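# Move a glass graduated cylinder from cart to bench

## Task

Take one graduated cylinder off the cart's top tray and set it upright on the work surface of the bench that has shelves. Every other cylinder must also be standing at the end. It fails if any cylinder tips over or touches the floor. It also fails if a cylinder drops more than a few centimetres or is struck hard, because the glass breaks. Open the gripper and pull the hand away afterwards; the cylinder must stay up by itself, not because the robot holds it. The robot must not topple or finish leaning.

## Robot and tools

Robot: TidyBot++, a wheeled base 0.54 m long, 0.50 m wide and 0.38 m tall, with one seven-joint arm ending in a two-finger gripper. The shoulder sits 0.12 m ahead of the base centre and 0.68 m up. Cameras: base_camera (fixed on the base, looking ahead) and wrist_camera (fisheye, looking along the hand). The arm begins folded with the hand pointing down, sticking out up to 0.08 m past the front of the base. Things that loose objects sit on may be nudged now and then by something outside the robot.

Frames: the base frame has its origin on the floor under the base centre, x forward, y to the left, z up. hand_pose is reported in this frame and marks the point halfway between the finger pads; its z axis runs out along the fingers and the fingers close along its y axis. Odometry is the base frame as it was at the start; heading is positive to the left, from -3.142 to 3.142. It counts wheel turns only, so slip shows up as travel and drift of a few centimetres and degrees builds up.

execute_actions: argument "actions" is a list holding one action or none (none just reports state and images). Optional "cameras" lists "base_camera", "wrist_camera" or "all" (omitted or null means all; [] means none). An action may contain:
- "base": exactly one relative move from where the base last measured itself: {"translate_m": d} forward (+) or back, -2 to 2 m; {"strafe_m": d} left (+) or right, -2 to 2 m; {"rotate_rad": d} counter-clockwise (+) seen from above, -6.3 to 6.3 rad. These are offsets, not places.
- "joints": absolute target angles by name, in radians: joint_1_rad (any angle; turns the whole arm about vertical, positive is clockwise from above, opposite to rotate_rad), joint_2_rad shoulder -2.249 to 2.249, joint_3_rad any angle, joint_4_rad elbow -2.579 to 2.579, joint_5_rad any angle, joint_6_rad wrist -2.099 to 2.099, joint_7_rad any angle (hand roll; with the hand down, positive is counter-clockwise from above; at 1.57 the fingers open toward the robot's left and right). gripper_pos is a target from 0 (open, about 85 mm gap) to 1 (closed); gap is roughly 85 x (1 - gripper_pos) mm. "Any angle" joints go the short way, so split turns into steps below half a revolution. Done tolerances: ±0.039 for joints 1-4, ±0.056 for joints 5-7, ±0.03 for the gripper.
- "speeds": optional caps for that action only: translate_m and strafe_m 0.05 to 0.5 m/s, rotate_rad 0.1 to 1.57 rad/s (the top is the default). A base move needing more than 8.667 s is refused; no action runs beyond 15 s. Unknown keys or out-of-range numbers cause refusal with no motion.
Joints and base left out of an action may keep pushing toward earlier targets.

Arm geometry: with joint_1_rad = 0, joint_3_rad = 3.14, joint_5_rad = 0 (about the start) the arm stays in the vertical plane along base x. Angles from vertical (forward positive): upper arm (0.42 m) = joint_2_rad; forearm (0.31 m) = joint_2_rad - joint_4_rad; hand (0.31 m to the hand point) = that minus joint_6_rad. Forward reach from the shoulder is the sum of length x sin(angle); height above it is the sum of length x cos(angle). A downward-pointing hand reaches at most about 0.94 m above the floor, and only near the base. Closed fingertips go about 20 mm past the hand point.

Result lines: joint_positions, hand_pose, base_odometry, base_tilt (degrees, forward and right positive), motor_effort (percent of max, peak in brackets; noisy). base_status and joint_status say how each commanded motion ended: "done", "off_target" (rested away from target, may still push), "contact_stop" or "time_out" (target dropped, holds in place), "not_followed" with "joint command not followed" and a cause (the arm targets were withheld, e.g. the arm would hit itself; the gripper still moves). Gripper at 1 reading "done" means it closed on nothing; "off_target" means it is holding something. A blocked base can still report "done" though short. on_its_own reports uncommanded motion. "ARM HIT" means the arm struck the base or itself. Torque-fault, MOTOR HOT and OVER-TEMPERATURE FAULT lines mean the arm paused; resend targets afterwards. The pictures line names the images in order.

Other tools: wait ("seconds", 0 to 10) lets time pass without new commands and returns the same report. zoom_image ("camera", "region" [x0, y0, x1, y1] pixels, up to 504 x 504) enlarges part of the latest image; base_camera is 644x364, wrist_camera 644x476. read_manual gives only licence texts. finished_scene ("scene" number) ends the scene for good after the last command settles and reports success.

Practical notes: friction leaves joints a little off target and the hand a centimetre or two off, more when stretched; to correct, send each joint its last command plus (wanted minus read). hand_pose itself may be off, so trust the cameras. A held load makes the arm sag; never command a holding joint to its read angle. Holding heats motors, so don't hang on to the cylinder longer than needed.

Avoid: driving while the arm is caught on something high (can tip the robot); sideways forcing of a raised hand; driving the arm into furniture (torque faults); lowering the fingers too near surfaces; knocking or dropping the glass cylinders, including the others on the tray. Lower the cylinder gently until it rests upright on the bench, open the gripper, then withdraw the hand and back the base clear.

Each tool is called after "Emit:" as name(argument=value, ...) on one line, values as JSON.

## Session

Emit:
execute_actions(actions=[])

Scene clock: 0.00 s.
base_odometry: x=+0.000 y=+0.000 heading=+0.000 (m, m, rad; odometry frame)
base_tilt: forward=-0.4 right=-0.1 (deg)
base_status: not commanded
joint_positions: joint_1_rad=-0.019 joint_2_rad=-0.321 joint_3_rad=+3.162 joint_4_rad=-2.537 joint_5_rad=-0.019 joint_6_rad=-0.874 joint_7_rad=+1.582 gripper_pos=+0.000
joint_status: not commanded
motor_effort: joint_1_rad=+0 joint_2_rad=-1 joint_3_rad=+0 joint_4_rad=+15 joint_5_rad=+0 joint_6_rad=+1 joint_7_rad=+0 (%)
hand_pose: x=+0.2536 y=+0.0066 z=+0.5812 quat_wxyz=(-0.011, +1.000, -0.001, +0.026) (m; base frame)
pictures: base_camera, wrist_camera
Images, in order (width x height): base_camera 644x364, wrist_camera 644x476.

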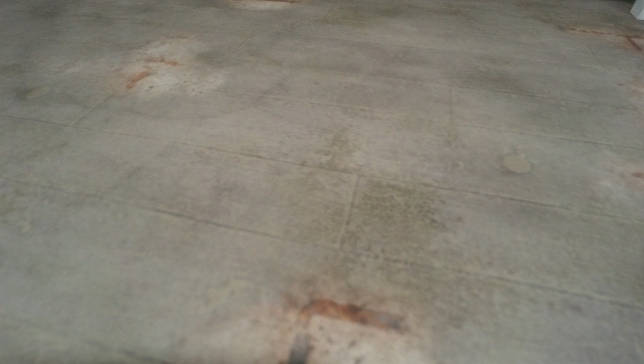

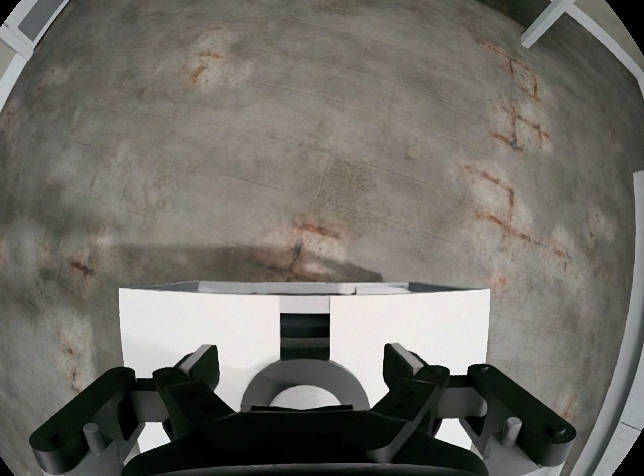

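Emit:
execute_actions(actions=[{"joints":{"joint_6_rad":0.5}}], cameras=["wrist_camera"])

Emit:
execute_actions(actions=[{"joints":{"joint_1_rad":2.1}}], cameras=["wrist_camera"])

Emit:
execute_actions(actions=[{"joints":{"joint_1_rad":-2.1}}], cameras=["wrist_camera"])

Scene clock: 1.83 s.
base_odometry: x=+0.000 y=+0.000 heading=+0.000 (m, m, rad; odometry frame)
base_tilt: forward=-0.4 right=-0.1 (deg)
base_status: not commanded
joint_positions: joint_1_rad=-0.019 joint_2_rad=-0.321 joint_3_rad=+3.162 joint_4_rad=-2.537 joint_5_rad=-0.019 joint_6_rad=+0.499 joint_7_rad=+1.582 gripper_pos=+0.000
joint_status: all done
motor_effort: joint_1_rad=+0(0) joint_2_rad=-6(6) joint_3_rad=+0(1) joint_4_rad=+21(21) joint_5_rad=+1(0) joint_6_rad=+9(11) joint_7_rad=-1(1) (%)
hand_pose: x=+0.5455 y=-0.0027 z=+0.8468 quat_wxyz=(-0.001, +0.757, -0.008, +0.654) (m; base frame)
pictures: wrist_camera
Images, in order (width x height): wrist_camera 644x476.

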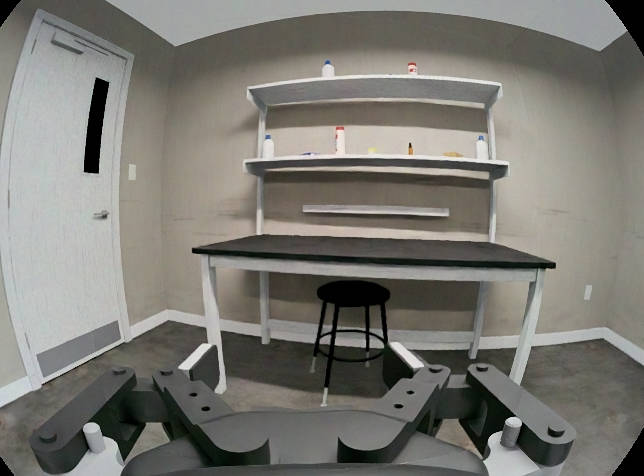

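Scene clock: 5.03 s.
base_odometry: x=+0.000 y=+0.000 heading=+0.000 (m, m, rad; odometry frame)
base_tilt: forward=-0.4 right=-0.1 (deg)
base_status: not commanded
joint_positions: joint_1_rad=+2.086 joint_2_rad=-0.321 joint_3_rad=+3.162 joint_4_rad=-2.537 joint_5_rad=-0.019 joint_6_rad=+0.499 joint_7_rad=+1.582 gripper_pos=+0.000
joint_status: all done
motor_effort: joint_1_rad=-1(1) joint_2_rad=-6(6) joint_3_rad=+0(0) joint_4_rad=+21(21) joint_5_rad=+0(1) joint_6_rad=+9(9) joint_7_rad=+0(1) (%)
hand_pose: x=-0.1006 y=-0.3656 z=+0.8468 quat_wxyz=(+0.567, +0.368, -0.661, +0.324) (m; base frame)
pictures: wrist_camera
Images, in order (width x height): wrist_camera 644x476.

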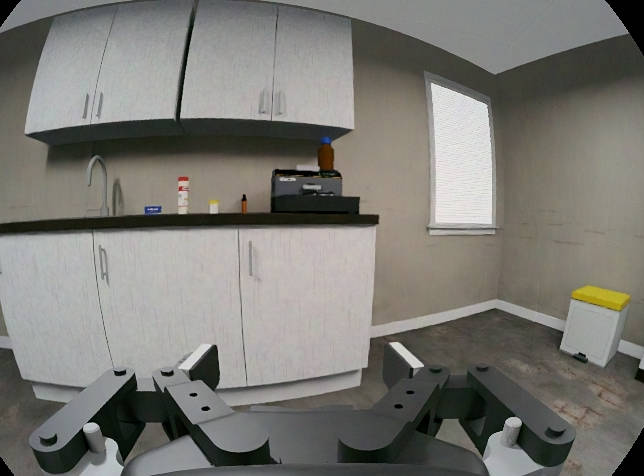

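Scene clock: 8.20 s.
base_odometry: x=+0.000 y=+0.000 heading=+0.000 (m, m, rad; odometry frame)
base_tilt: forward=-0.4 right=-0.1 (deg)
base_status: not commanded
joint_positions: joint_1_rad=+4.169 joint_2_rad=-0.321 joint_3_rad=+3.162 joint_4_rad=-2.537 joint_5_rad=-0.019 joint_6_rad=+0.499 joint_7_rad=+1.582 gripper_pos=+0.000
joint_status: all done
motor_effort: joint_1_rad=+0(1) joint_2_rad=-5(6) joint_3_rad=+0(0) joint_4_rad=+21(21) joint_5_rad=+0(1) joint_6_rad=+9(9) joint_7_rad=+0(0) (%)
hand_pose: x=-0.0920 y=+0.3707 z=+0.8468 quat_wxyz=(+0.567, -0.385, -0.652, -0.326) (m; base frame)
pictures: wrist_camera
Images, in order (width x height): wrist_camera 644x476.

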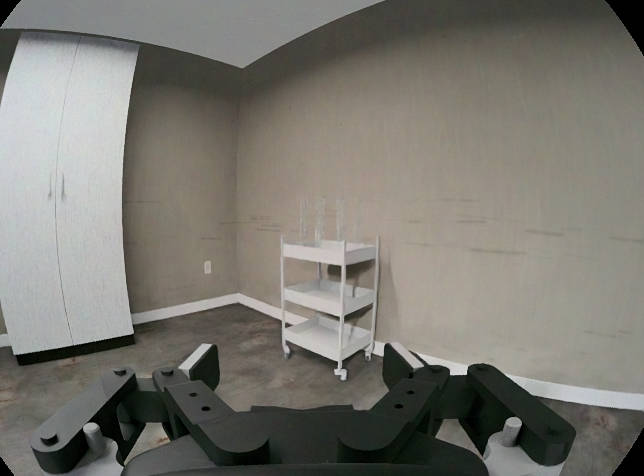

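Emit:
execute_actions(actions=[{"base":{"rotate_rad":1.49},"joints":{"joint_1_rad":-0.5}}], cameras=[])

Emit:
execute_actions(actions=[{"base":{"strafe_m":0.8},"joints":{"joint_1_rad":-0.03,"joint_2_rad":0.2,"joint_3_rad":3.14,"joint_4_rad":-2.10,"joint_5_rad":0,"joint_6_rad":0.77,"joint_7_rad":1.57}}])

Scene clock: 11.43 s.
base_odometry: x=+0.000 y=+0.000 heading=+1.489 (m, m, rad; odometry frame)
base_tilt: forward=-0.4 right=-0.1 (deg)
base_status: done
joint_positions: joint_1_rad=+5.769 joint_2_rad=-0.321 joint_3_rad=+3.162 joint_4_rad=-2.537 joint_5_rad=-0.019 joint_6_rad=+0.499 joint_7_rad=+1.582 gripper_pos=+0.000
joint_status: all done
motor_effort: joint_1_rad=+0(1) joint_2_rad=-6(7) joint_3_rad=+0(1) joint_4_rad=+21(21) joint_5_rad=+0(0) joint_6_rad=+9(10) joint_7_rad=+0(0) (%)
hand_pose: x=+0.4957 y=+0.2000 z=+0.8468 quat_wxyz=(+0.161, -0.736, -0.178, -0.634) (m; base frame)
pictures: none
No camera images: the call's "cameras" was empty. Leave "cameras" out to get every camera's image.

Scene clock: 14.40 s.
base_odometry: x=-0.798 y=+0.064 heading=+1.490 (m, m, rad; odometry frame)
base_tilt: forward=-0.4 right=-0.2 (deg)
base_status: done
joint_positions: joint_1_rad=+6.242 joint_2_rad=+0.196 joint_3_rad=+3.151 joint_4_rad=-2.119 joint_5_rad=-0.019 joint_6_rad=+0.745 joint_7_rad=+1.582 gripper_pos=+0.000
joint_status: all done
motor_effort: joint_1_rad=-1(2) joint_2_rad=-22(24) joint_3_rad=+0(1) joint_4_rad=+20(23) joint_5_rad=+0(0) joint_6_rad=+9(10) joint_7_rad=-1(1) (%)
hand_pose: x=+0.7434 y=+0.0179 z=+0.8816 quat_wxyz=(+0.007, -0.707, -0.007, -0.707) (m; base frame)
pictures: base_camera, wrist_camera
Images, in order (width x height): base_camera 644x364, wrist_camera 644x476.

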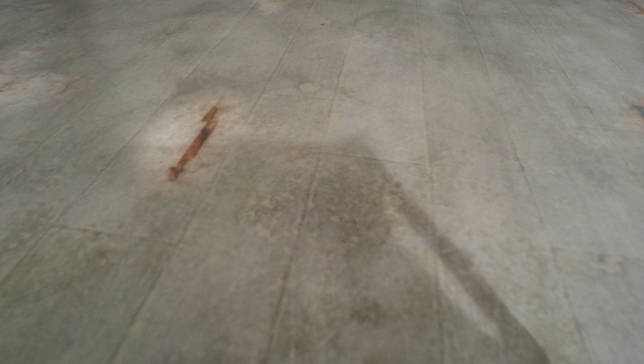

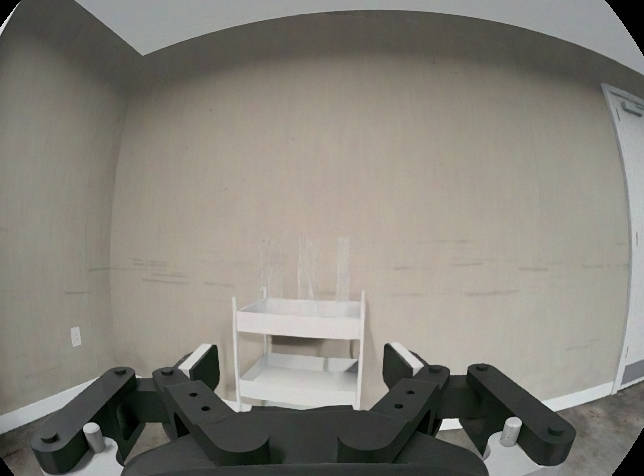

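Emit:
execute_actions(actions=[{"base":{"rotate_rad":-0.15}}], cameras=[])

Emit:
execute_actions(actions=[{"base":{"strafe_m":0.13}}], cameras=[])

Emit:
execute_actions(actions=[{"base":{"translate_m":0.5}}])

Scene clock: 15.80 s.
base_odometry: x=-0.798 y=+0.064 heading=+1.339 (m, m, rad; odometry frame)
base_tilt: forward=-0.4 right=-0.1 (deg)
base_status: done
joint_positions: joint_1_rad=+6.256 joint_2_rad=+0.196 joint_3_rad=+3.146 joint_4_rad=-2.119 joint_5_rad=-0.018 joint_6_rad=+0.745 joint_7_rad=+1.582 gripper_pos=+0.000
joint_status: not commanded
motor_effort: joint_1_rad=+0(3) joint_2_rad=-22(23) joint_3_rad=-1(3) joint_4_rad=+19(20) joint_5_rad=+0(1) joint_6_rad=+9(9) joint_7_rad=+0(0) (%)
hand_pose: x=+0.7434 y=+0.0121 z=+0.8816 quat_wxyz=(+0.004, -0.707, -0.003, -0.707) (m; base frame)
pictures: none
No camera images: the call's "cameras" was empty. Leave "cameras" out to get every camera's image.

Scene clock: 17.17 s.
base_odometry: x=-0.924 y=+0.094 heading=+1.338 (m, m, rad; odometry frame)
base_tilt: forward=-0.4 right=-0.1 (deg)
base_status: done
joint_positions: joint_1_rad=+6.252 joint_2_rad=+0.196 joint_3_rad=+3.143 joint_4_rad=-2.119 joint_5_rad=-0.018 joint_6_rad=+0.745 joint_7_rad=+1.582 gripper_pos=+0.000
joint_status: not commanded
motor_effort: joint_1_rad=+0(3) joint_2_rad=-22(23) joint_3_rad=+0(3) joint_4_rad=+19(20) joint_5_rad=+0(1) joint_6_rad=+9(9) joint_7_rad=-1(0) (%)
hand_pose: x=+0.7433 y=+0.0164 z=+0.8816 quat_wxyz=(+0.007, -0.707, -0.006, -0.707) (m; base frame)
pictures: none
No camera images: the call's "cameras" was empty. Leave "cameras" out to get every camera's image.

Scene clock: 19.53 s.
base_odometry: x=-0.810 y=+0.581 heading=+1.339 (m, m, rad; odometry frame)
base_tilt: forward=-0.4 right=-0.1 (deg)
base_status: done
joint_positions: joint_1_rad=+6.252 joint_2_rad=+0.202 joint_3_rad=+3.143 joint_4_rad=-2.113 joint_5_rad=-0.018 joint_6_rad=+0.748 joint_7_rad=+1.582 gripper_pos=+0.000
joint_status: not commanded
motor_effort: joint_1_rad=+0(2) joint_2_rad=-22(26) joint_3_rad=+0(1) joint_4_rad=+20(21) joint_5_rad=+0(1) joint_6_rad=+9(10) joint_7_rad=-1(0) (%)
hand_pose: x=+0.7458 y=+0.0164 z=+0.8819 quat_wxyz=(+0.007, -0.706, -0.006, -0.708) (m; base frame)
pictures: base_camera, wrist_camera
Images, in order (width x height): base_camera 644x364, wrist_camera 644x476.

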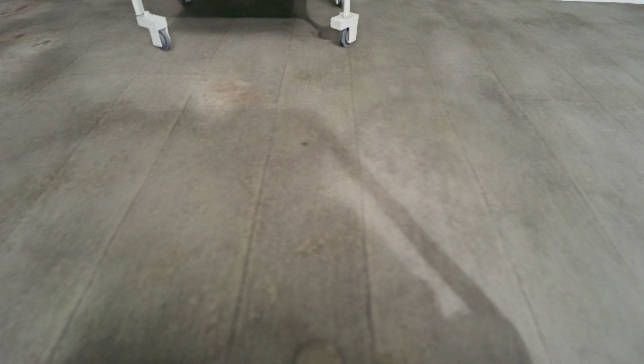

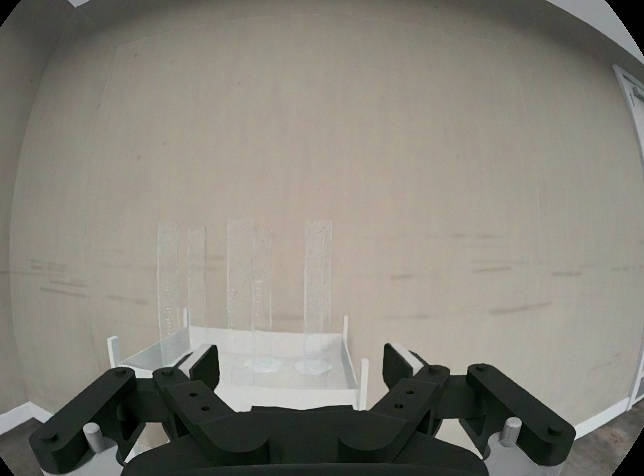

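Emit:
execute_actions(actions=[{"base":{"strafe_m":-0.022}}], cameras=[])

Emit:
execute_actions(actions=[{"base":{"translate_m":0.2},"speeds":{"translate_m":0.2}}], cameras=["wrist_camera"])

Scene clock: 20.47 s.
base_odometry: x=-0.788 y=+0.576 heading=+1.339 (m, m, rad; odometry frame)
base_tilt: forward=-0.4 right=-0.1 (deg)
base_status: done
joint_positions: joint_1_rad=+6.254 joint_2_rad=+0.202 joint_3_rad=+3.143 joint_4_rad=-2.113 joint_5_rad=-0.017 joint_6_rad=+0.748 joint_7_rad=+1.582 gripper_pos=+0.000
joint_status: not commanded
motor_effort: joint_1_rad=+0(3) joint_2_rad=-23(23) joint_3_rad=-1(2) joint_4_rad=+20(20) joint_5_rad=+0(0) joint_6_rad=+9(10) joint_7_rad=+0(1) (%)
hand_pose: x=+0.7458 y=+0.0148 z=+0.8820 quat_wxyz=(+0.006, -0.706, -0.005, -0.708) (m; base frame)
pictures: none
No camera images: the call's "cameras" was empty. Leave "cameras" out to get every camera's image.

Scene clock: 22.23 s.
base_odometry: x=-0.742 y=+0.771 heading=+1.339 (m, m, rad; odometry frame)
base_tilt: forward=-0.4 right=-0.2 (deg)
base_status: done
joint_positions: joint_1_rad=+6.254 joint_2_rad=+0.201 joint_3_rad=+3.143 joint_4_rad=-2.113 joint_5_rad=-0.017 joint_6_rad=+0.749 joint_7_rad=+1.582 gripper_pos=+0.000
joint_status: not commanded
motor_effort: joint_1_rad=+0(1) joint_2_rad=-22(25) joint_3_rad=+0(1) joint_4_rad=+20(21) joint_5_rad=+0(0) joint_6_rad=+9(10) joint_7_rad=+0(0) (%)
hand_pose: x=+0.7457 y=+0.0148 z=+0.8832 quat_wxyz=(+0.006, -0.705, -0.005, -0.709) (m; base frame)
pictures: wrist_camera
Images, in order (width x height): wrist_camera 644x476.

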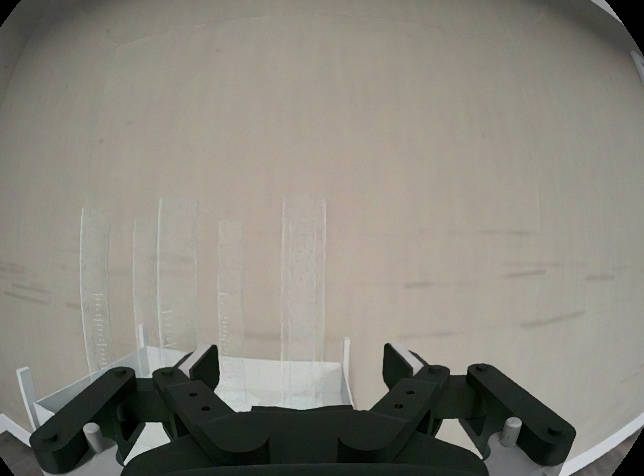

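Emit:
execute_actions(actions=[{"base":{"translate_m":0.11},"speeds":{"translate_m":0.1}}], cameras=["wrist_camera"])

Emit:
zoom_image(camera="wrist_camera", region=[160,100,460,420])

Scene clock: 24.07 s.
base_odometry: x=-0.716 y=+0.878 heading=+1.339 (m, m, rad; odometry frame)
base_tilt: forward=-0.4 right=-0.1 (deg)
base_status: done
joint_positions: joint_1_rad=+6.254 joint_2_rad=+0.201 joint_3_rad=+3.143 joint_4_rad=-2.112 joint_5_rad=-0.017 joint_6_rad=+0.749 joint_7_rad=+1.582 gripper_pos=+0.000
joint_status: not commanded
motor_effort: joint_1_rad=+0(2) joint_2_rad=-22(25) joint_3_rad=-1(1) joint_4_rad=+19(21) joint_5_rad=+0(1) joint_6_rad=+9(10) joint_7_rad=+0(0) (%)
hand_pose: x=+0.7457 y=+0.0148 z=+0.8837 quat_wxyz=(+0.006, -0.705, -0.005, -0.709) (m; base frame)
pictures: wrist_camera
Images, in order (width x height): wrist_camera 644x476.

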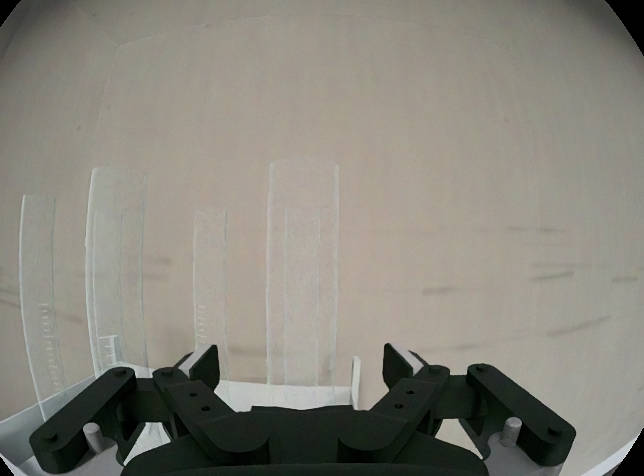

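Region (160, 100, 460, 420) of wrist_camera's 644x476 image, scaled by 1.575; it fills the left 472 columns of this view, and the rest is white.

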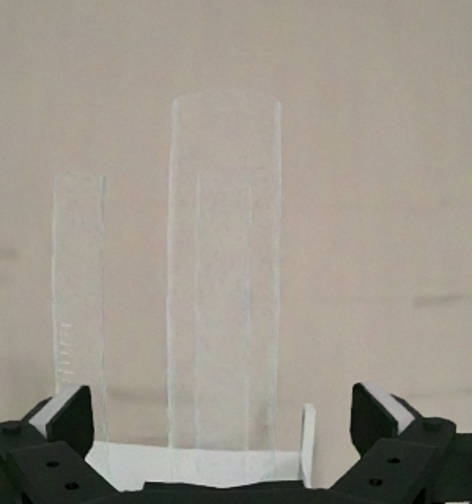

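Emit:
execute_actions(actions=[{"base":{"translate_m":0.062},"speeds":{"translate_m":0.06}}], cameras=["wrist_camera"])

Scene clock: 25.67 s.
base_odometry: x=-0.702 y=+0.939 heading=+1.339 (m, m, rad; odometry frame)
base_tilt: forward=-0.4 right=-0.1 (deg)
base_status: done
joint_positions: joint_1_rad=+6.254 joint_2_rad=+0.200 joint_3_rad=+3.143 joint_4_rad=-2.112 joint_5_rad=-0.017 joint_6_rad=+0.749 joint_7_rad=+1.582 gripper_pos=+0.000
joint_status: not commanded
motor_effort: joint_1_rad=+0(1) joint_2_rad=-23(25) joint_3_rad=+0(2) joint_4_rad=+20(21) joint_5_rad=+0(1) joint_6_rad=+9(10) joint_7_rad=-1(1) (%)
hand_pose: x=+0.7457 y=+0.0148 z=+0.8840 quat_wxyz=(+0.006, -0.705, -0.005, -0.710) (m; base frame)
pictures: wrist_camera
Images, in order (width x height): wrist_camera 644x476.

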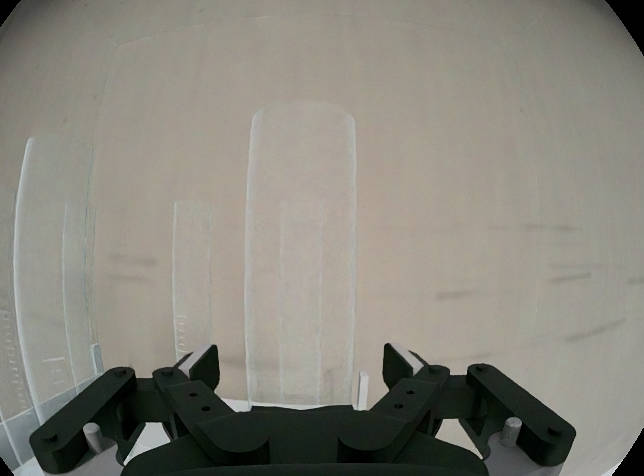

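Width matches the earlier grasp. Close.

Emit:
execute_actions(actions=[{"joints":{"gripper_pos":0.75}}], cameras=["wrist_camera"])

Scene clock: 26.70 s.
base_odometry: x=-0.702 y=+0.939 heading=+1.339 (m, m, rad; odometry frame)
base_tilt: forward=-0.4 right=-0.1 (deg)
base_status: not commanded
joint_positions: joint_1_rad=+6.254 joint_2_rad=+0.200 joint_3_rad=+3.143 joint_4_rad=-2.112 joint_5_rad=-0.017 joint_6_rad=+0.749 joint_7_rad=+1.582 gripper_pos=+0.554
joint_status: gripper_pos off_target (ended at +0.554, target +0.750)
motor_effort: joint_1_rad=-1(0) joint_2_rad=-24(24) joint_3_rad=+0(0) joint_4_rad=+21(22) joint_5_rad=+0(0) joint_6_rad=+10(10) joint_7_rad=+0(1) (%)
hand_pose: x=+0.7457 y=+0.0148 z=+0.8840 quat_wxyz=(+0.006, -0.705, -0.005, -0.710) (m; base frame)
pictures: wrist_camera
Images, in order (width x height): wrist_camera 644x476.

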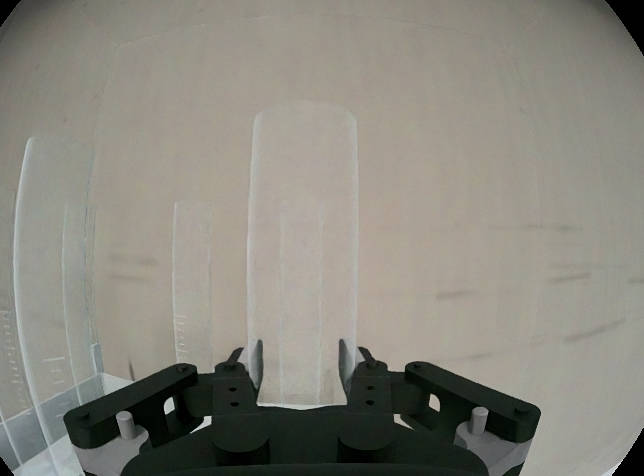

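Emit:
execute_actions(actions=[{"joints":{"joint_2_rad":0.05,"joint_4_rad":-1.84,"joint_6_rad":0.35}}], cameras=["wrist_camera"])

Emit:
execute_actions(actions=[{"base":{"translate_m":-0.4},"speeds":{"translate_m":0.22}}], cameras=["wrist_camera"])

Emit:
execute_actions(actions=[{"base":{"rotate_rad":-1.571},"joints":{"joint_2_rad":0.04,"joint_4_rad":-1.27,"joint_6_rad":-0.23},"speeds":{"rotate_rad":0.7}}])

Scene clock: 28.90 s.
base_odometry: x=-0.702 y=+0.939 heading=+1.339 (m, m, rad; odometry frame)
base_tilt: forward=-0.4 right=-0.1 (deg)
base_status: not commanded
joint_positions: joint_1_rad=+6.254 joint_2_rad=+0.061 joint_3_rad=+3.143 joint_4_rad=-1.863 joint_5_rad=-0.017 joint_6_rad=+0.363 joint_7_rad=+1.582 gripper_pos=+0.554
joint_status: all done
motor_effort: joint_1_rad=+0(0) joint_2_rad=-23(27) joint_3_rad=-1(1) joint_4_rad=+26(26) joint_5_rad=+0(0) joint_6_rad=+11(12) joint_7_rad=+0(0) (%)
hand_pose: x=+0.7506 y=+0.0166 z=+0.9965 quat_wxyz=(+0.009, -0.703, -0.005, -0.711) (m; base frame)
pictures: wrist_camera
Images, in order (width x height): wrist_camera 644x476.

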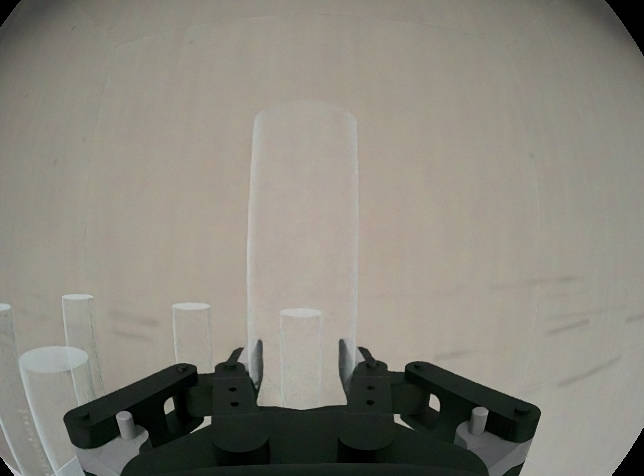

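Scene clock: 31.53 s.
base_odometry: x=-0.794 y=+0.549 heading=+1.339 (m, m, rad; odometry frame)
base_tilt: forward=-0.4 right=-0.1 (deg)
base_status: done
joint_positions: joint_1_rad=+6.254 joint_2_rad=+0.061 joint_3_rad=+3.143 joint_4_rad=-1.863 joint_5_rad=-0.017 joint_6_rad=+0.360 joint_7_rad=+1.582 gripper_pos=+0.554
joint_status: not commanded
motor_effort: joint_1_rad=+0(1) joint_2_rad=-22(26) joint_3_rad=+0(1) joint_4_rad=+25(26) joint_5_rad=+0(0) joint_6_rad=+11(11) joint_7_rad=+0(0) (%)
hand_pose: x=+0.7507 y=+0.0166 z=+0.9954 quat_wxyz=(+0.009, -0.705, -0.006, -0.710) (m; base frame)
pictures: wrist_camera
Images, in order (width x height): wrist_camera 644x476.

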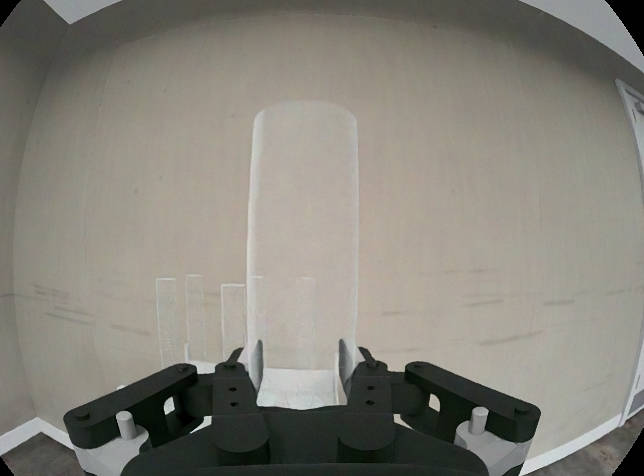

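Scene clock: 34.57 s.
base_odometry: x=-0.794 y=+0.549 heading=-0.232 (m, m, rad; odometry frame)
base_tilt: forward=-0.4 right=-0.1 (deg)
base_status: done
joint_positions: joint_1_rad=+6.257 joint_2_rad=+0.060 joint_3_rad=+3.142 joint_4_rad=-1.299 joint_5_rad=-0.017 joint_6_rad=-0.217 joint_7_rad=+1.582 gripper_pos=+0.554
joint_status: all done
motor_effort: joint_1_rad=+0(3) joint_2_rad=-23(25) joint_3_rad=+0(3) joint_4_rad=+27(28) joint_5_rad=+0(0) joint_6_rad=+12(12) joint_7_rad=+0(0) (%)
hand_pose: x=+0.7626 y=+0.0191 z=+1.1659 quat_wxyz=(+0.013, -0.709, -0.008, -0.705) (m; base frame)
pictures: base_camera, wrist_camera
Images, in order (width x height): base_camera 644x364, wrist_camera 644x476.

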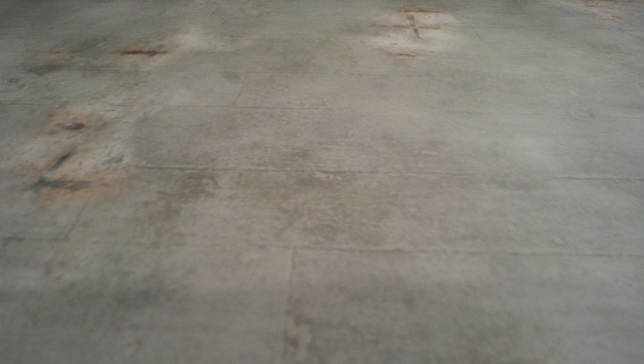

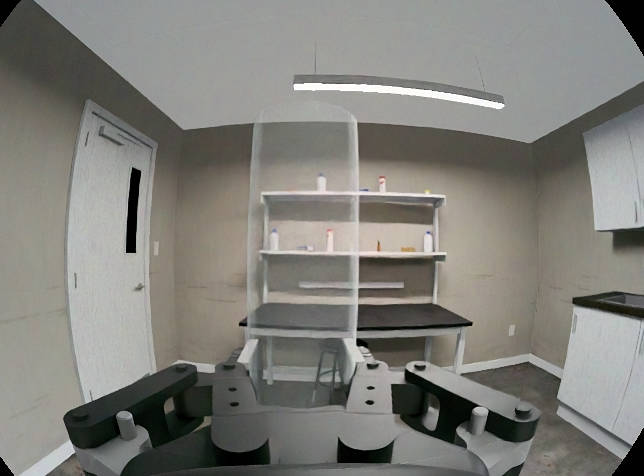

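Emit:
execute_actions(actions=[{"base":{"translate_m":1.05},"speeds":{"translate_m":0.35}}])

Scene clock: 38.77 s.
base_odometry: x=+0.228 y=+0.307 heading=-0.233 (m, m, rad; odometry frame)
base_tilt: forward=-0.4 right=-0.1 (deg)
base_status: done
joint_positions: joint_1_rad=+6.257 joint_2_rad=+0.055 joint_3_rad=+3.142 joint_4_rad=-1.298 joint_5_rad=-0.017 joint_6_rad=-0.221 joint_7_rad=+1.582 gripper_pos=+0.554
joint_status: not commanded
motor_effort: joint_1_rad=+0(0) joint_2_rad=-23(27) joint_3_rad=+1(0) joint_4_rad=+26(28) joint_5_rad=+0(0) joint_6_rad=+11(12) joint_7_rad=+0(0) (%)
hand_pose: x=+0.7600 y=+0.0191 z=+1.1688 quat_wxyz=(+0.013, -0.708, -0.008, -0.706) (m; base frame)
pictures: base_camera, wrist_camera
Images, in order (width x height): base_camera 644x364, wrist_camera 644x476.

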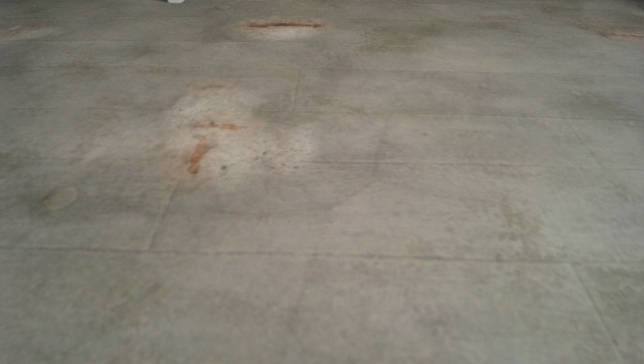

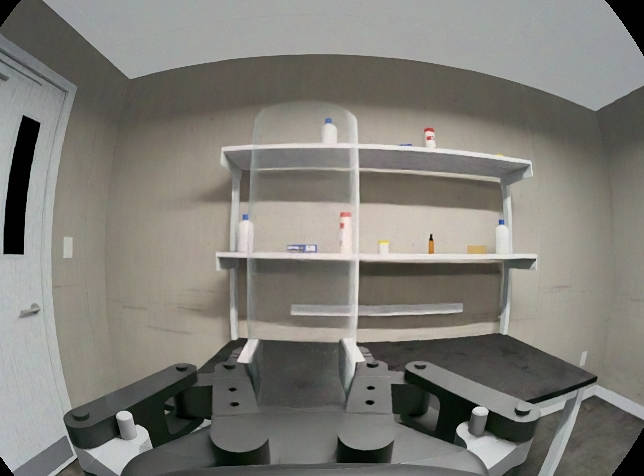

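Emit:
execute_actions(actions=[{"base":{"translate_m":0.55},"speeds":{"translate_m":0.3}}])

Scene clock: 41.70 s.
base_odometry: x=+0.763 y=+0.179 heading=-0.233 (m, m, rad; odometry frame)
base_tilt: forward=-0.4 right=-0.1 (deg)
base_status: done
joint_positions: joint_1_rad=+6.257 joint_2_rad=+0.055 joint_3_rad=+3.142 joint_4_rad=-1.297 joint_5_rad=-0.017 joint_6_rad=-0.222 joint_7_rad=+1.582 gripper_pos=+0.554
joint_status: not commanded
motor_effort: joint_1_rad=+0(1) joint_2_rad=-23(26) joint_3_rad=-1(0) joint_4_rad=+26(27) joint_5_rad=+0(0) joint_6_rad=+12(12) joint_7_rad=-1(0) (%)
hand_pose: x=+0.7598 y=+0.0191 z=+1.1691 quat_wxyz=(+0.013, -0.708, -0.008, -0.706) (m; base frame)
pictures: base_camera, wrist_camera
Images, in order (width x height): base_camera 644x364, wrist_camera 644x476.

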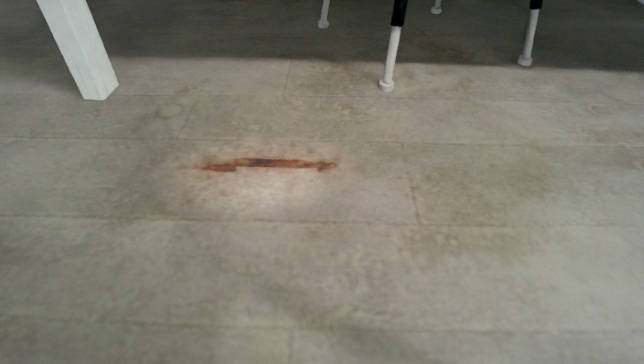

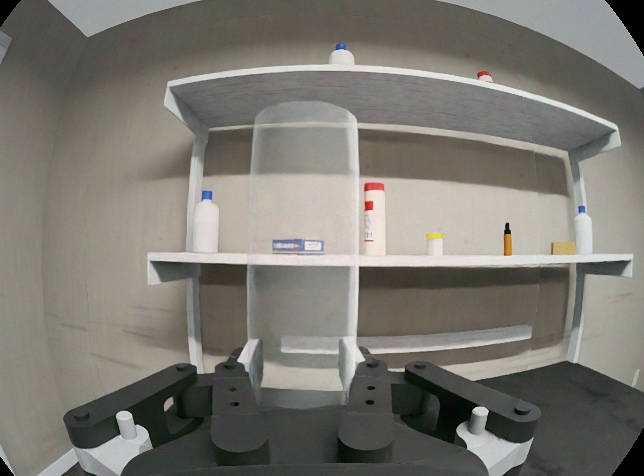

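Emit:
execute_actions(actions=[{"base":{"translate_m":0.18},"speeds":{"translate_m":0.15}}])

Emit:
execute_actions(actions=[{"joints":{"joint_4_rad":-1.40,"joint_6_rad":-0.10}}], cameras=["wrist_camera"])

Scene clock: 43.77 s.
base_odometry: x=+0.939 y=+0.137 heading=-0.234 (m, m, rad; odometry frame)
base_tilt: forward=-0.4 right=-0.2 (deg)
base_status: done
joint_positions: joint_1_rad=+6.257 joint_2_rad=+0.054 joint_3_rad=+3.142 joint_4_rad=-1.297 joint_5_rad=-0.017 joint_6_rad=-0.223 joint_7_rad=+1.582 gripper_pos=+0.554
joint_status: not commanded
motor_effort: joint_1_rad=+0(1) joint_2_rad=-23(26) joint_3_rad=-1(2) joint_4_rad=+26(28) joint_5_rad=+0(0) joint_6_rad=+11(12) joint_7_rad=+0(0) (%)
hand_pose: x=+0.7597 y=+0.0191 z=+1.1694 quat_wxyz=(+0.013, -0.708, -0.008, -0.706) (m; base frame)
pictures: base_camera, wrist_camera
Images, in order (width x height): base_camera 644x364, wrist_camera 644x476.

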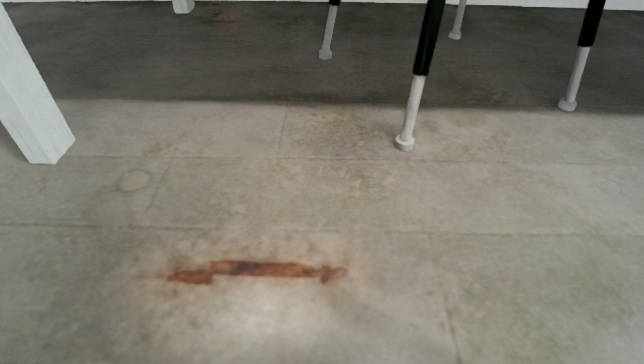

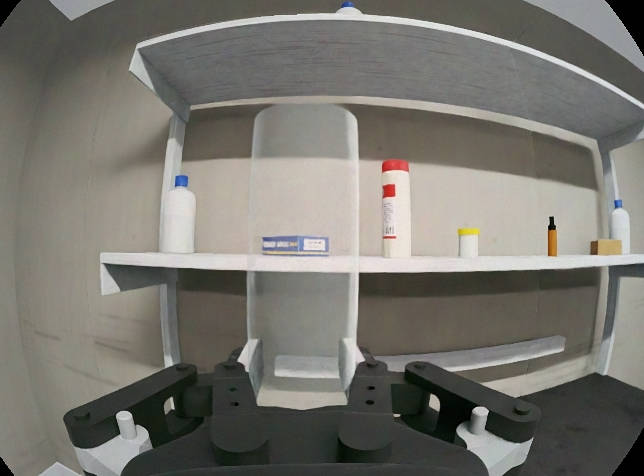

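Scene clock: 44.77 s.
base_odometry: x=+0.939 y=+0.137 heading=-0.234 (m, m, rad; odometry frame)
base_tilt: forward=-0.4 right=-0.2 (deg)
base_status: not commanded
joint_positions: joint_1_rad=+6.257 joint_2_rad=+0.054 joint_3_rad=+3.142 joint_4_rad=-1.402 joint_5_rad=-0.017 joint_6_rad=-0.138 joint_7_rad=+1.582 gripper_pos=+0.554
joint_status: all done
motor_effort: joint_1_rad=+0(0) joint_2_rad=-24(25) joint_3_rad=+0(1) joint_4_rad=+27(28) joint_5_rad=+0(0) joint_6_rad=+11(11) joint_7_rad=-1(1) (%)
hand_pose: x=+0.7651 y=+0.0188 z=+1.1307 quat_wxyz=(+0.012, -0.715, -0.008, -0.699) (m; base frame)
pictures: wrist_camera
Images, in order (width x height): wrist_camera 644x476.

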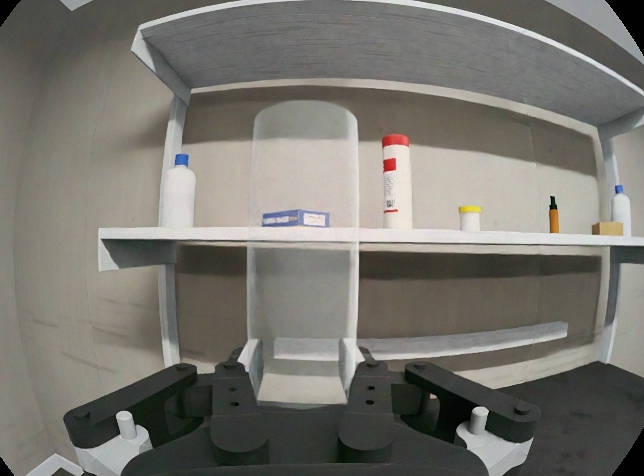

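Emit:
execute_actions(actions=[{"joints":{"joint_4_rad":-1.50,"joint_6_rad":0.02},"speeds":{}}], cameras=["wrist_camera"])

action 0: "speeds" must be an object that gives a speed for at least one key that is commanded beside it, as in {"translate_m": 0.5}; or leave "speeds" out

Emit:
execute_actions(actions=[{"joints":{"joint_4_rad":-1.50,"joint_6_rad":0.02}}], cameras=["wrist_camera"])

Scene clock: 45.93 s.
base_odometry: x=+0.939 y=+0.137 heading=-0.234 (m, m, rad; odometry frame)
base_tilt: forward=-0.4 right=-0.1 (deg)
base_status: not commanded
joint_positions: joint_1_rad=+6.257 joint_2_rad=+0.054 joint_3_rad=+3.142 joint_4_rad=-1.501 joint_5_rad=-0.017 joint_6_rad=-0.018 joint_7_rad=+1.582 gripper_pos=+0.554
joint_status: all done
motor_effort: joint_1_rad=+0(0) joint_2_rad=-24(25) joint_3_rad=+0(1) joint_4_rad=+26(29) joint_5_rad=+0(0) joint_6_rad=+11(11) joint_7_rad=+0(0) (%)
hand_pose: x=+0.7672 y=+0.0182 z=+1.1064 quat_wxyz=(+0.012, -0.708, -0.007, -0.706) (m; base frame)
pictures: wrist_camera
Images, in order (width x height): wrist_camera 644x476.

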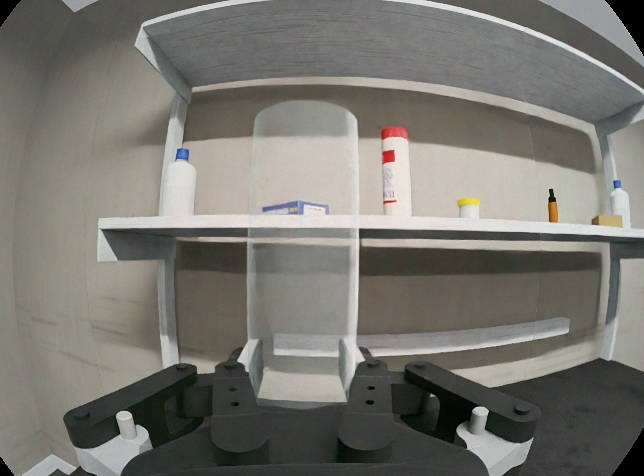

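Emit:
execute_actions(actions=[{"joints":{"joint_4_rad":-1.58,"joint_6_rad":0.10}}], cameras=["wrist_camera"])

Scene clock: 46.90 s.
base_odometry: x=+0.939 y=+0.137 heading=-0.234 (m, m, rad; odometry frame)
base_tilt: forward=-0.4 right=-0.1 (deg)
base_status: not commanded
joint_positions: joint_1_rad=+6.257 joint_2_rad=+0.054 joint_3_rad=+3.142 joint_4_rad=-1.581 joint_5_rad=-0.017 joint_6_rad=+0.062 joint_7_rad=+1.582 gripper_pos=+0.554
joint_status: all done
motor_effort: joint_1_rad=+0(0) joint_2_rad=-24(25) joint_3_rad=+0(0) joint_4_rad=+27(28) joint_5_rad=+0(0) joint_6_rad=+11(11) joint_7_rad=+0(1) (%)
hand_pose: x=+0.7666 y=+0.0178 z=+1.0813 quat_wxyz=(+0.011, -0.708, -0.006, -0.706) (m; base frame)
pictures: wrist_camera
Images, in order (width x height): wrist_camera 644x476.

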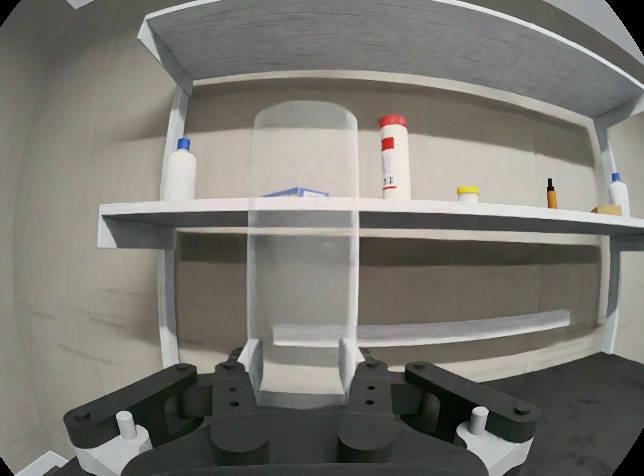

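Emit:
execute_actions(actions=[{"joints":{"joint_4_rad":-1.66,"joint_6_rad":0.18}}], cameras=["wrist_camera"])

Scene clock: 47.83 s.
base_odometry: x=+0.939 y=+0.137 heading=-0.234 (m, m, rad; odometry frame)
base_tilt: forward=-0.4 right=-0.1 (deg)
base_status: not commanded
joint_positions: joint_1_rad=+6.257 joint_2_rad=+0.054 joint_3_rad=+3.142 joint_4_rad=-1.660 joint_5_rad=-0.017 joint_6_rad=+0.142 joint_7_rad=+1.582 gripper_pos=+0.554
joint_status: all done
motor_effort: joint_1_rad=+0(0) joint_2_rad=-23(25) joint_3_rad=+0(0) joint_4_rad=+27(28) joint_5_rad=+0(0) joint_6_rad=+11(10) joint_7_rad=+0(0) (%)
hand_pose: x=+0.7640 y=+0.0173 z=+1.0563 quat_wxyz=(+0.010, -0.708, -0.006, -0.706) (m; base frame)
pictures: wrist_camera
Images, in order (width x height): wrist_camera 644x476.

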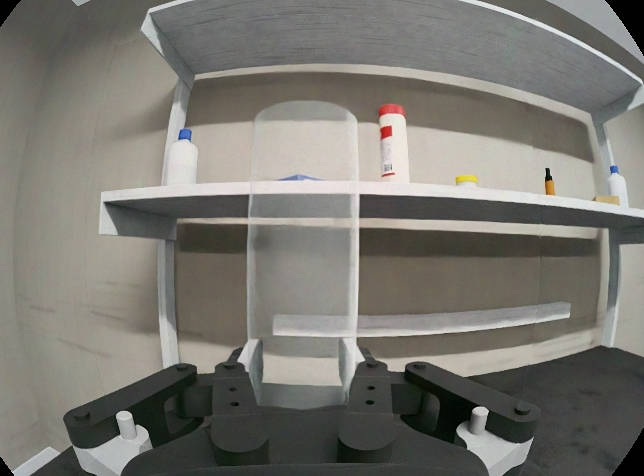

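Emit:
execute_actions(actions=[{"joints":{"joint_4_rad":-1.73,"joint_6_rad":0.25}}], cameras=["wrist_camera"])

Scene clock: 48.80 s.
base_odometry: x=+0.939 y=+0.137 heading=-0.234 (m, m, rad; odometry frame)
base_tilt: forward=-0.4 right=-0.1 (deg)
base_status: not commanded
joint_positions: joint_1_rad=+6.257 joint_2_rad=+0.054 joint_3_rad=+3.142 joint_4_rad=-1.730 joint_5_rad=-0.017 joint_6_rad=+0.212 joint_7_rad=+1.582 gripper_pos=+0.554
joint_status: all done
motor_effort: joint_1_rad=+0(0) joint_2_rad=-23(24) joint_3_rad=+0(0) joint_4_rad=+27(27) joint_5_rad=+0(0) joint_6_rad=+11(12) joint_7_rad=+0(0) (%)
hand_pose: x=+0.7601 y=+0.0168 z=+1.0349 quat_wxyz=(+0.010, -0.708, -0.006, -0.707) (m; base frame)
pictures: wrist_camera
Images, in order (width x height): wrist_camera 644x476.

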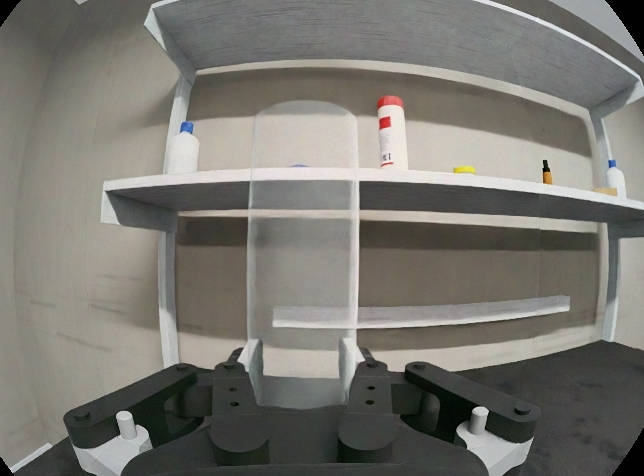

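Emit:
execute_actions(actions=[{"joints":{"joint_4_rad":-1.79,"joint_6_rad":0.31}}], cameras=["wrist_camera"])

Scene clock: 49.73 s.
base_odometry: x=+0.939 y=+0.137 heading=-0.234 (m, m, rad; odometry frame)
base_tilt: forward=-0.4 right=-0.1 (deg)
base_status: not commanded
joint_positions: joint_1_rad=+6.257 joint_2_rad=+0.054 joint_3_rad=+3.142 joint_4_rad=-1.789 joint_5_rad=-0.017 joint_6_rad=+0.273 joint_7_rad=+1.582 gripper_pos=+0.554
joint_status: all done
motor_effort: joint_1_rad=+0(0) joint_2_rad=-23(24) joint_3_rad=+0(1) joint_4_rad=+26(28) joint_5_rad=+0(0) joint_6_rad=+11(12) joint_7_rad=+0(0) (%)
hand_pose: x=+0.7557 y=+0.0164 z=+1.0171 quat_wxyz=(+0.010, -0.707, -0.005, -0.707) (m; base frame)
pictures: wrist_camera
Images, in order (width x height): wrist_camera 644x476.

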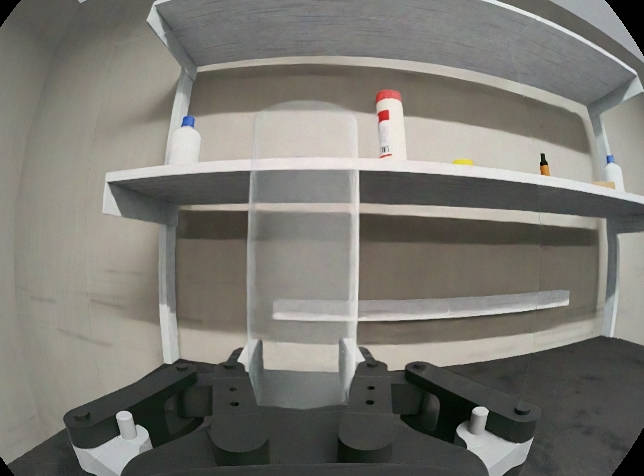

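Emit:
execute_actions(actions=[{"joints":{"joint_4_rad":-1.84,"joint_6_rad":0.36}}], cameras=["wrist_camera"])

Scene clock: 50.57 s.
base_odometry: x=+0.939 y=+0.137 heading=-0.234 (m, m, rad; odometry frame)
base_tilt: forward=-0.4 right=-0.2 (deg)
base_status: not commanded
joint_positions: joint_1_rad=+6.257 joint_2_rad=+0.054 joint_3_rad=+3.142 joint_4_rad=-1.839 joint_5_rad=-0.017 joint_6_rad=+0.323 joint_7_rad=+1.582 gripper_pos=+0.554
joint_status: all done
motor_effort: joint_1_rad=+0(0) joint_2_rad=-22(24) joint_3_rad=+0(1) joint_4_rad=+26(27) joint_5_rad=+0(0) joint_6_rad=+11(11) joint_7_rad=-1(0) (%)
hand_pose: x=+0.7511 y=+0.0160 z=+1.0027 quat_wxyz=(+0.009, -0.707, -0.005, -0.707) (m; base frame)
pictures: wrist_camera
Images, in order (width x height): wrist_camera 644x476.

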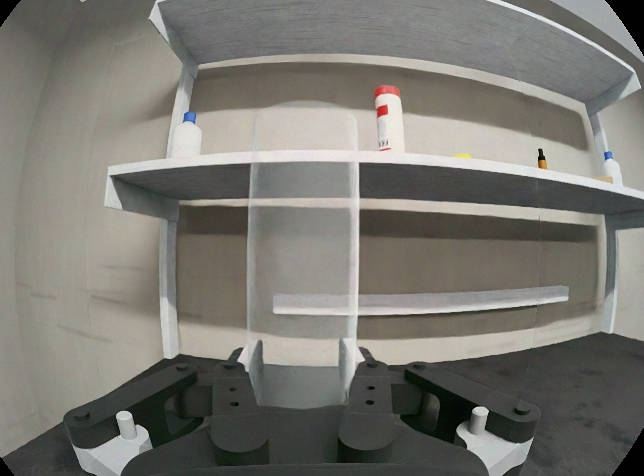

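Emit:
execute_actions(actions=[{"joints":{"joint_4_rad":-1.89,"joint_6_rad":0.41}}], cameras=["wrist_camera"])

Scene clock: 51.50 s.
base_odometry: x=+0.939 y=+0.137 heading=-0.234 (m, m, rad; odometry frame)
base_tilt: forward=-0.4 right=-0.2 (deg)
base_status: not commanded
joint_positions: joint_1_rad=+6.257 joint_2_rad=+0.054 joint_3_rad=+3.142 joint_4_rad=-1.889 joint_5_rad=-0.017 joint_6_rad=+0.373 joint_7_rad=+1.582 gripper_pos=+0.554
joint_status: all done
motor_effort: joint_1_rad=+0(0) joint_2_rad=-22(23) joint_3_rad=-1(0) joint_4_rad=+25(27) joint_5_rad=+0(0) joint_6_rad=+11(11) joint_7_rad=+0(1) (%)
hand_pose: x=+0.7458 y=+0.0156 z=+0.9879 quat_wxyz=(+0.009, -0.707, -0.005, -0.707) (m; base frame)
pictures: wrist_camera
Images, in order (width x height): wrist_camera 644x476.

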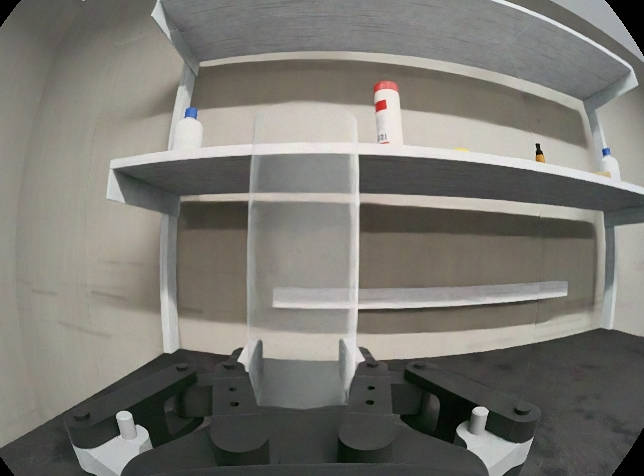

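Emit:
execute_actions(actions=[{"joints":{"joint_2_rad":0.085,"joint_6_rad":0.45}}], cameras=["wrist_camera"])

Scene clock: 53.10 s.
base_odometry: x=+0.938 y=+0.137 heading=-0.234 (m, m, rad; odometry frame)
base_tilt: forward=-0.4 right=-0.1 (deg)
base_status: not commanded
joint_positions: joint_1_rad=+6.257 joint_2_rad=+0.083 joint_3_rad=+3.142 joint_4_rad=-1.889 joint_5_rad=-0.017 joint_6_rad=+0.422 joint_7_rad=+1.582 gripper_pos=+0.554
joint_status: all done
motor_effort: joint_1_rad=+0(0) joint_2_rad=-23(24) joint_3_rad=-1(1) joint_4_rad=+25(26) joint_5_rad=+0(0) joint_6_rad=+10(11) joint_7_rad=-1(1) (%)
hand_pose: x=+0.7545 y=+0.0156 z=+0.9847 quat_wxyz=(+0.009, -0.700, -0.005, -0.714) (m; base frame)
pictures: wrist_camera
Images, in order (width x height): wrist_camera 644x476.

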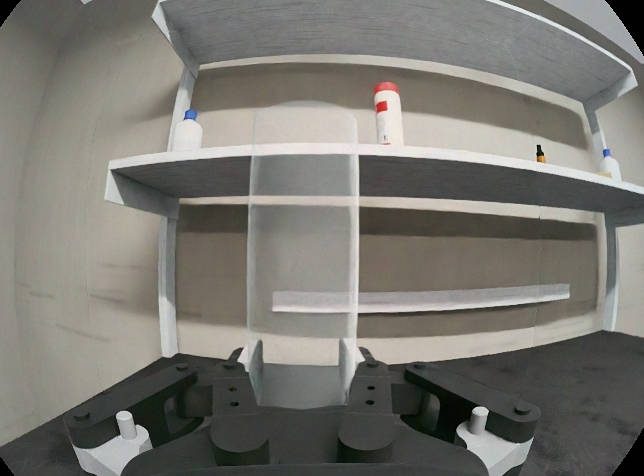

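Emit:
execute_actions(actions=[{"joints":{"joint_4_rad":-1.93,"joint_6_rad":0.47}}], cameras=["wrist_camera"])

Scene clock: 53.90 s.
base_odometry: x=+0.938 y=+0.137 heading=-0.234 (m, m, rad; odometry frame)
base_tilt: forward=-0.4 right=-0.1 (deg)
base_status: not commanded
joint_positions: joint_1_rad=+6.257 joint_2_rad=+0.082 joint_3_rad=+3.142 joint_4_rad=-1.905 joint_5_rad=-0.017 joint_6_rad=+0.452 joint_7_rad=+1.582 gripper_pos=+0.554
joint_status: all done
motor_effort: joint_1_rad=+0(0) joint_2_rad=-20(23) joint_3_rad=-1(1) joint_4_rad=+21(26) joint_5_rad=+0(0) joint_6_rad=+9(11) joint_7_rad=-1(1) (%)
hand_pose: x=+0.7519 y=+0.0154 z=+0.9850 quat_wxyz=(+0.008, -0.695, -0.005, -0.719) (m; base frame)
pictures: wrist_camera
Images, in order (width x height): wrist_camera 644x476.

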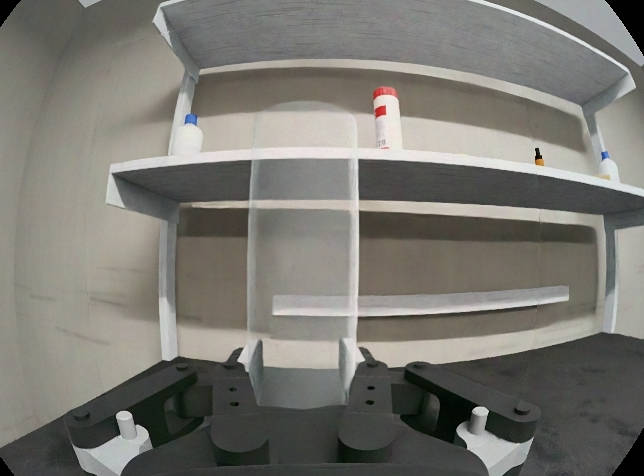

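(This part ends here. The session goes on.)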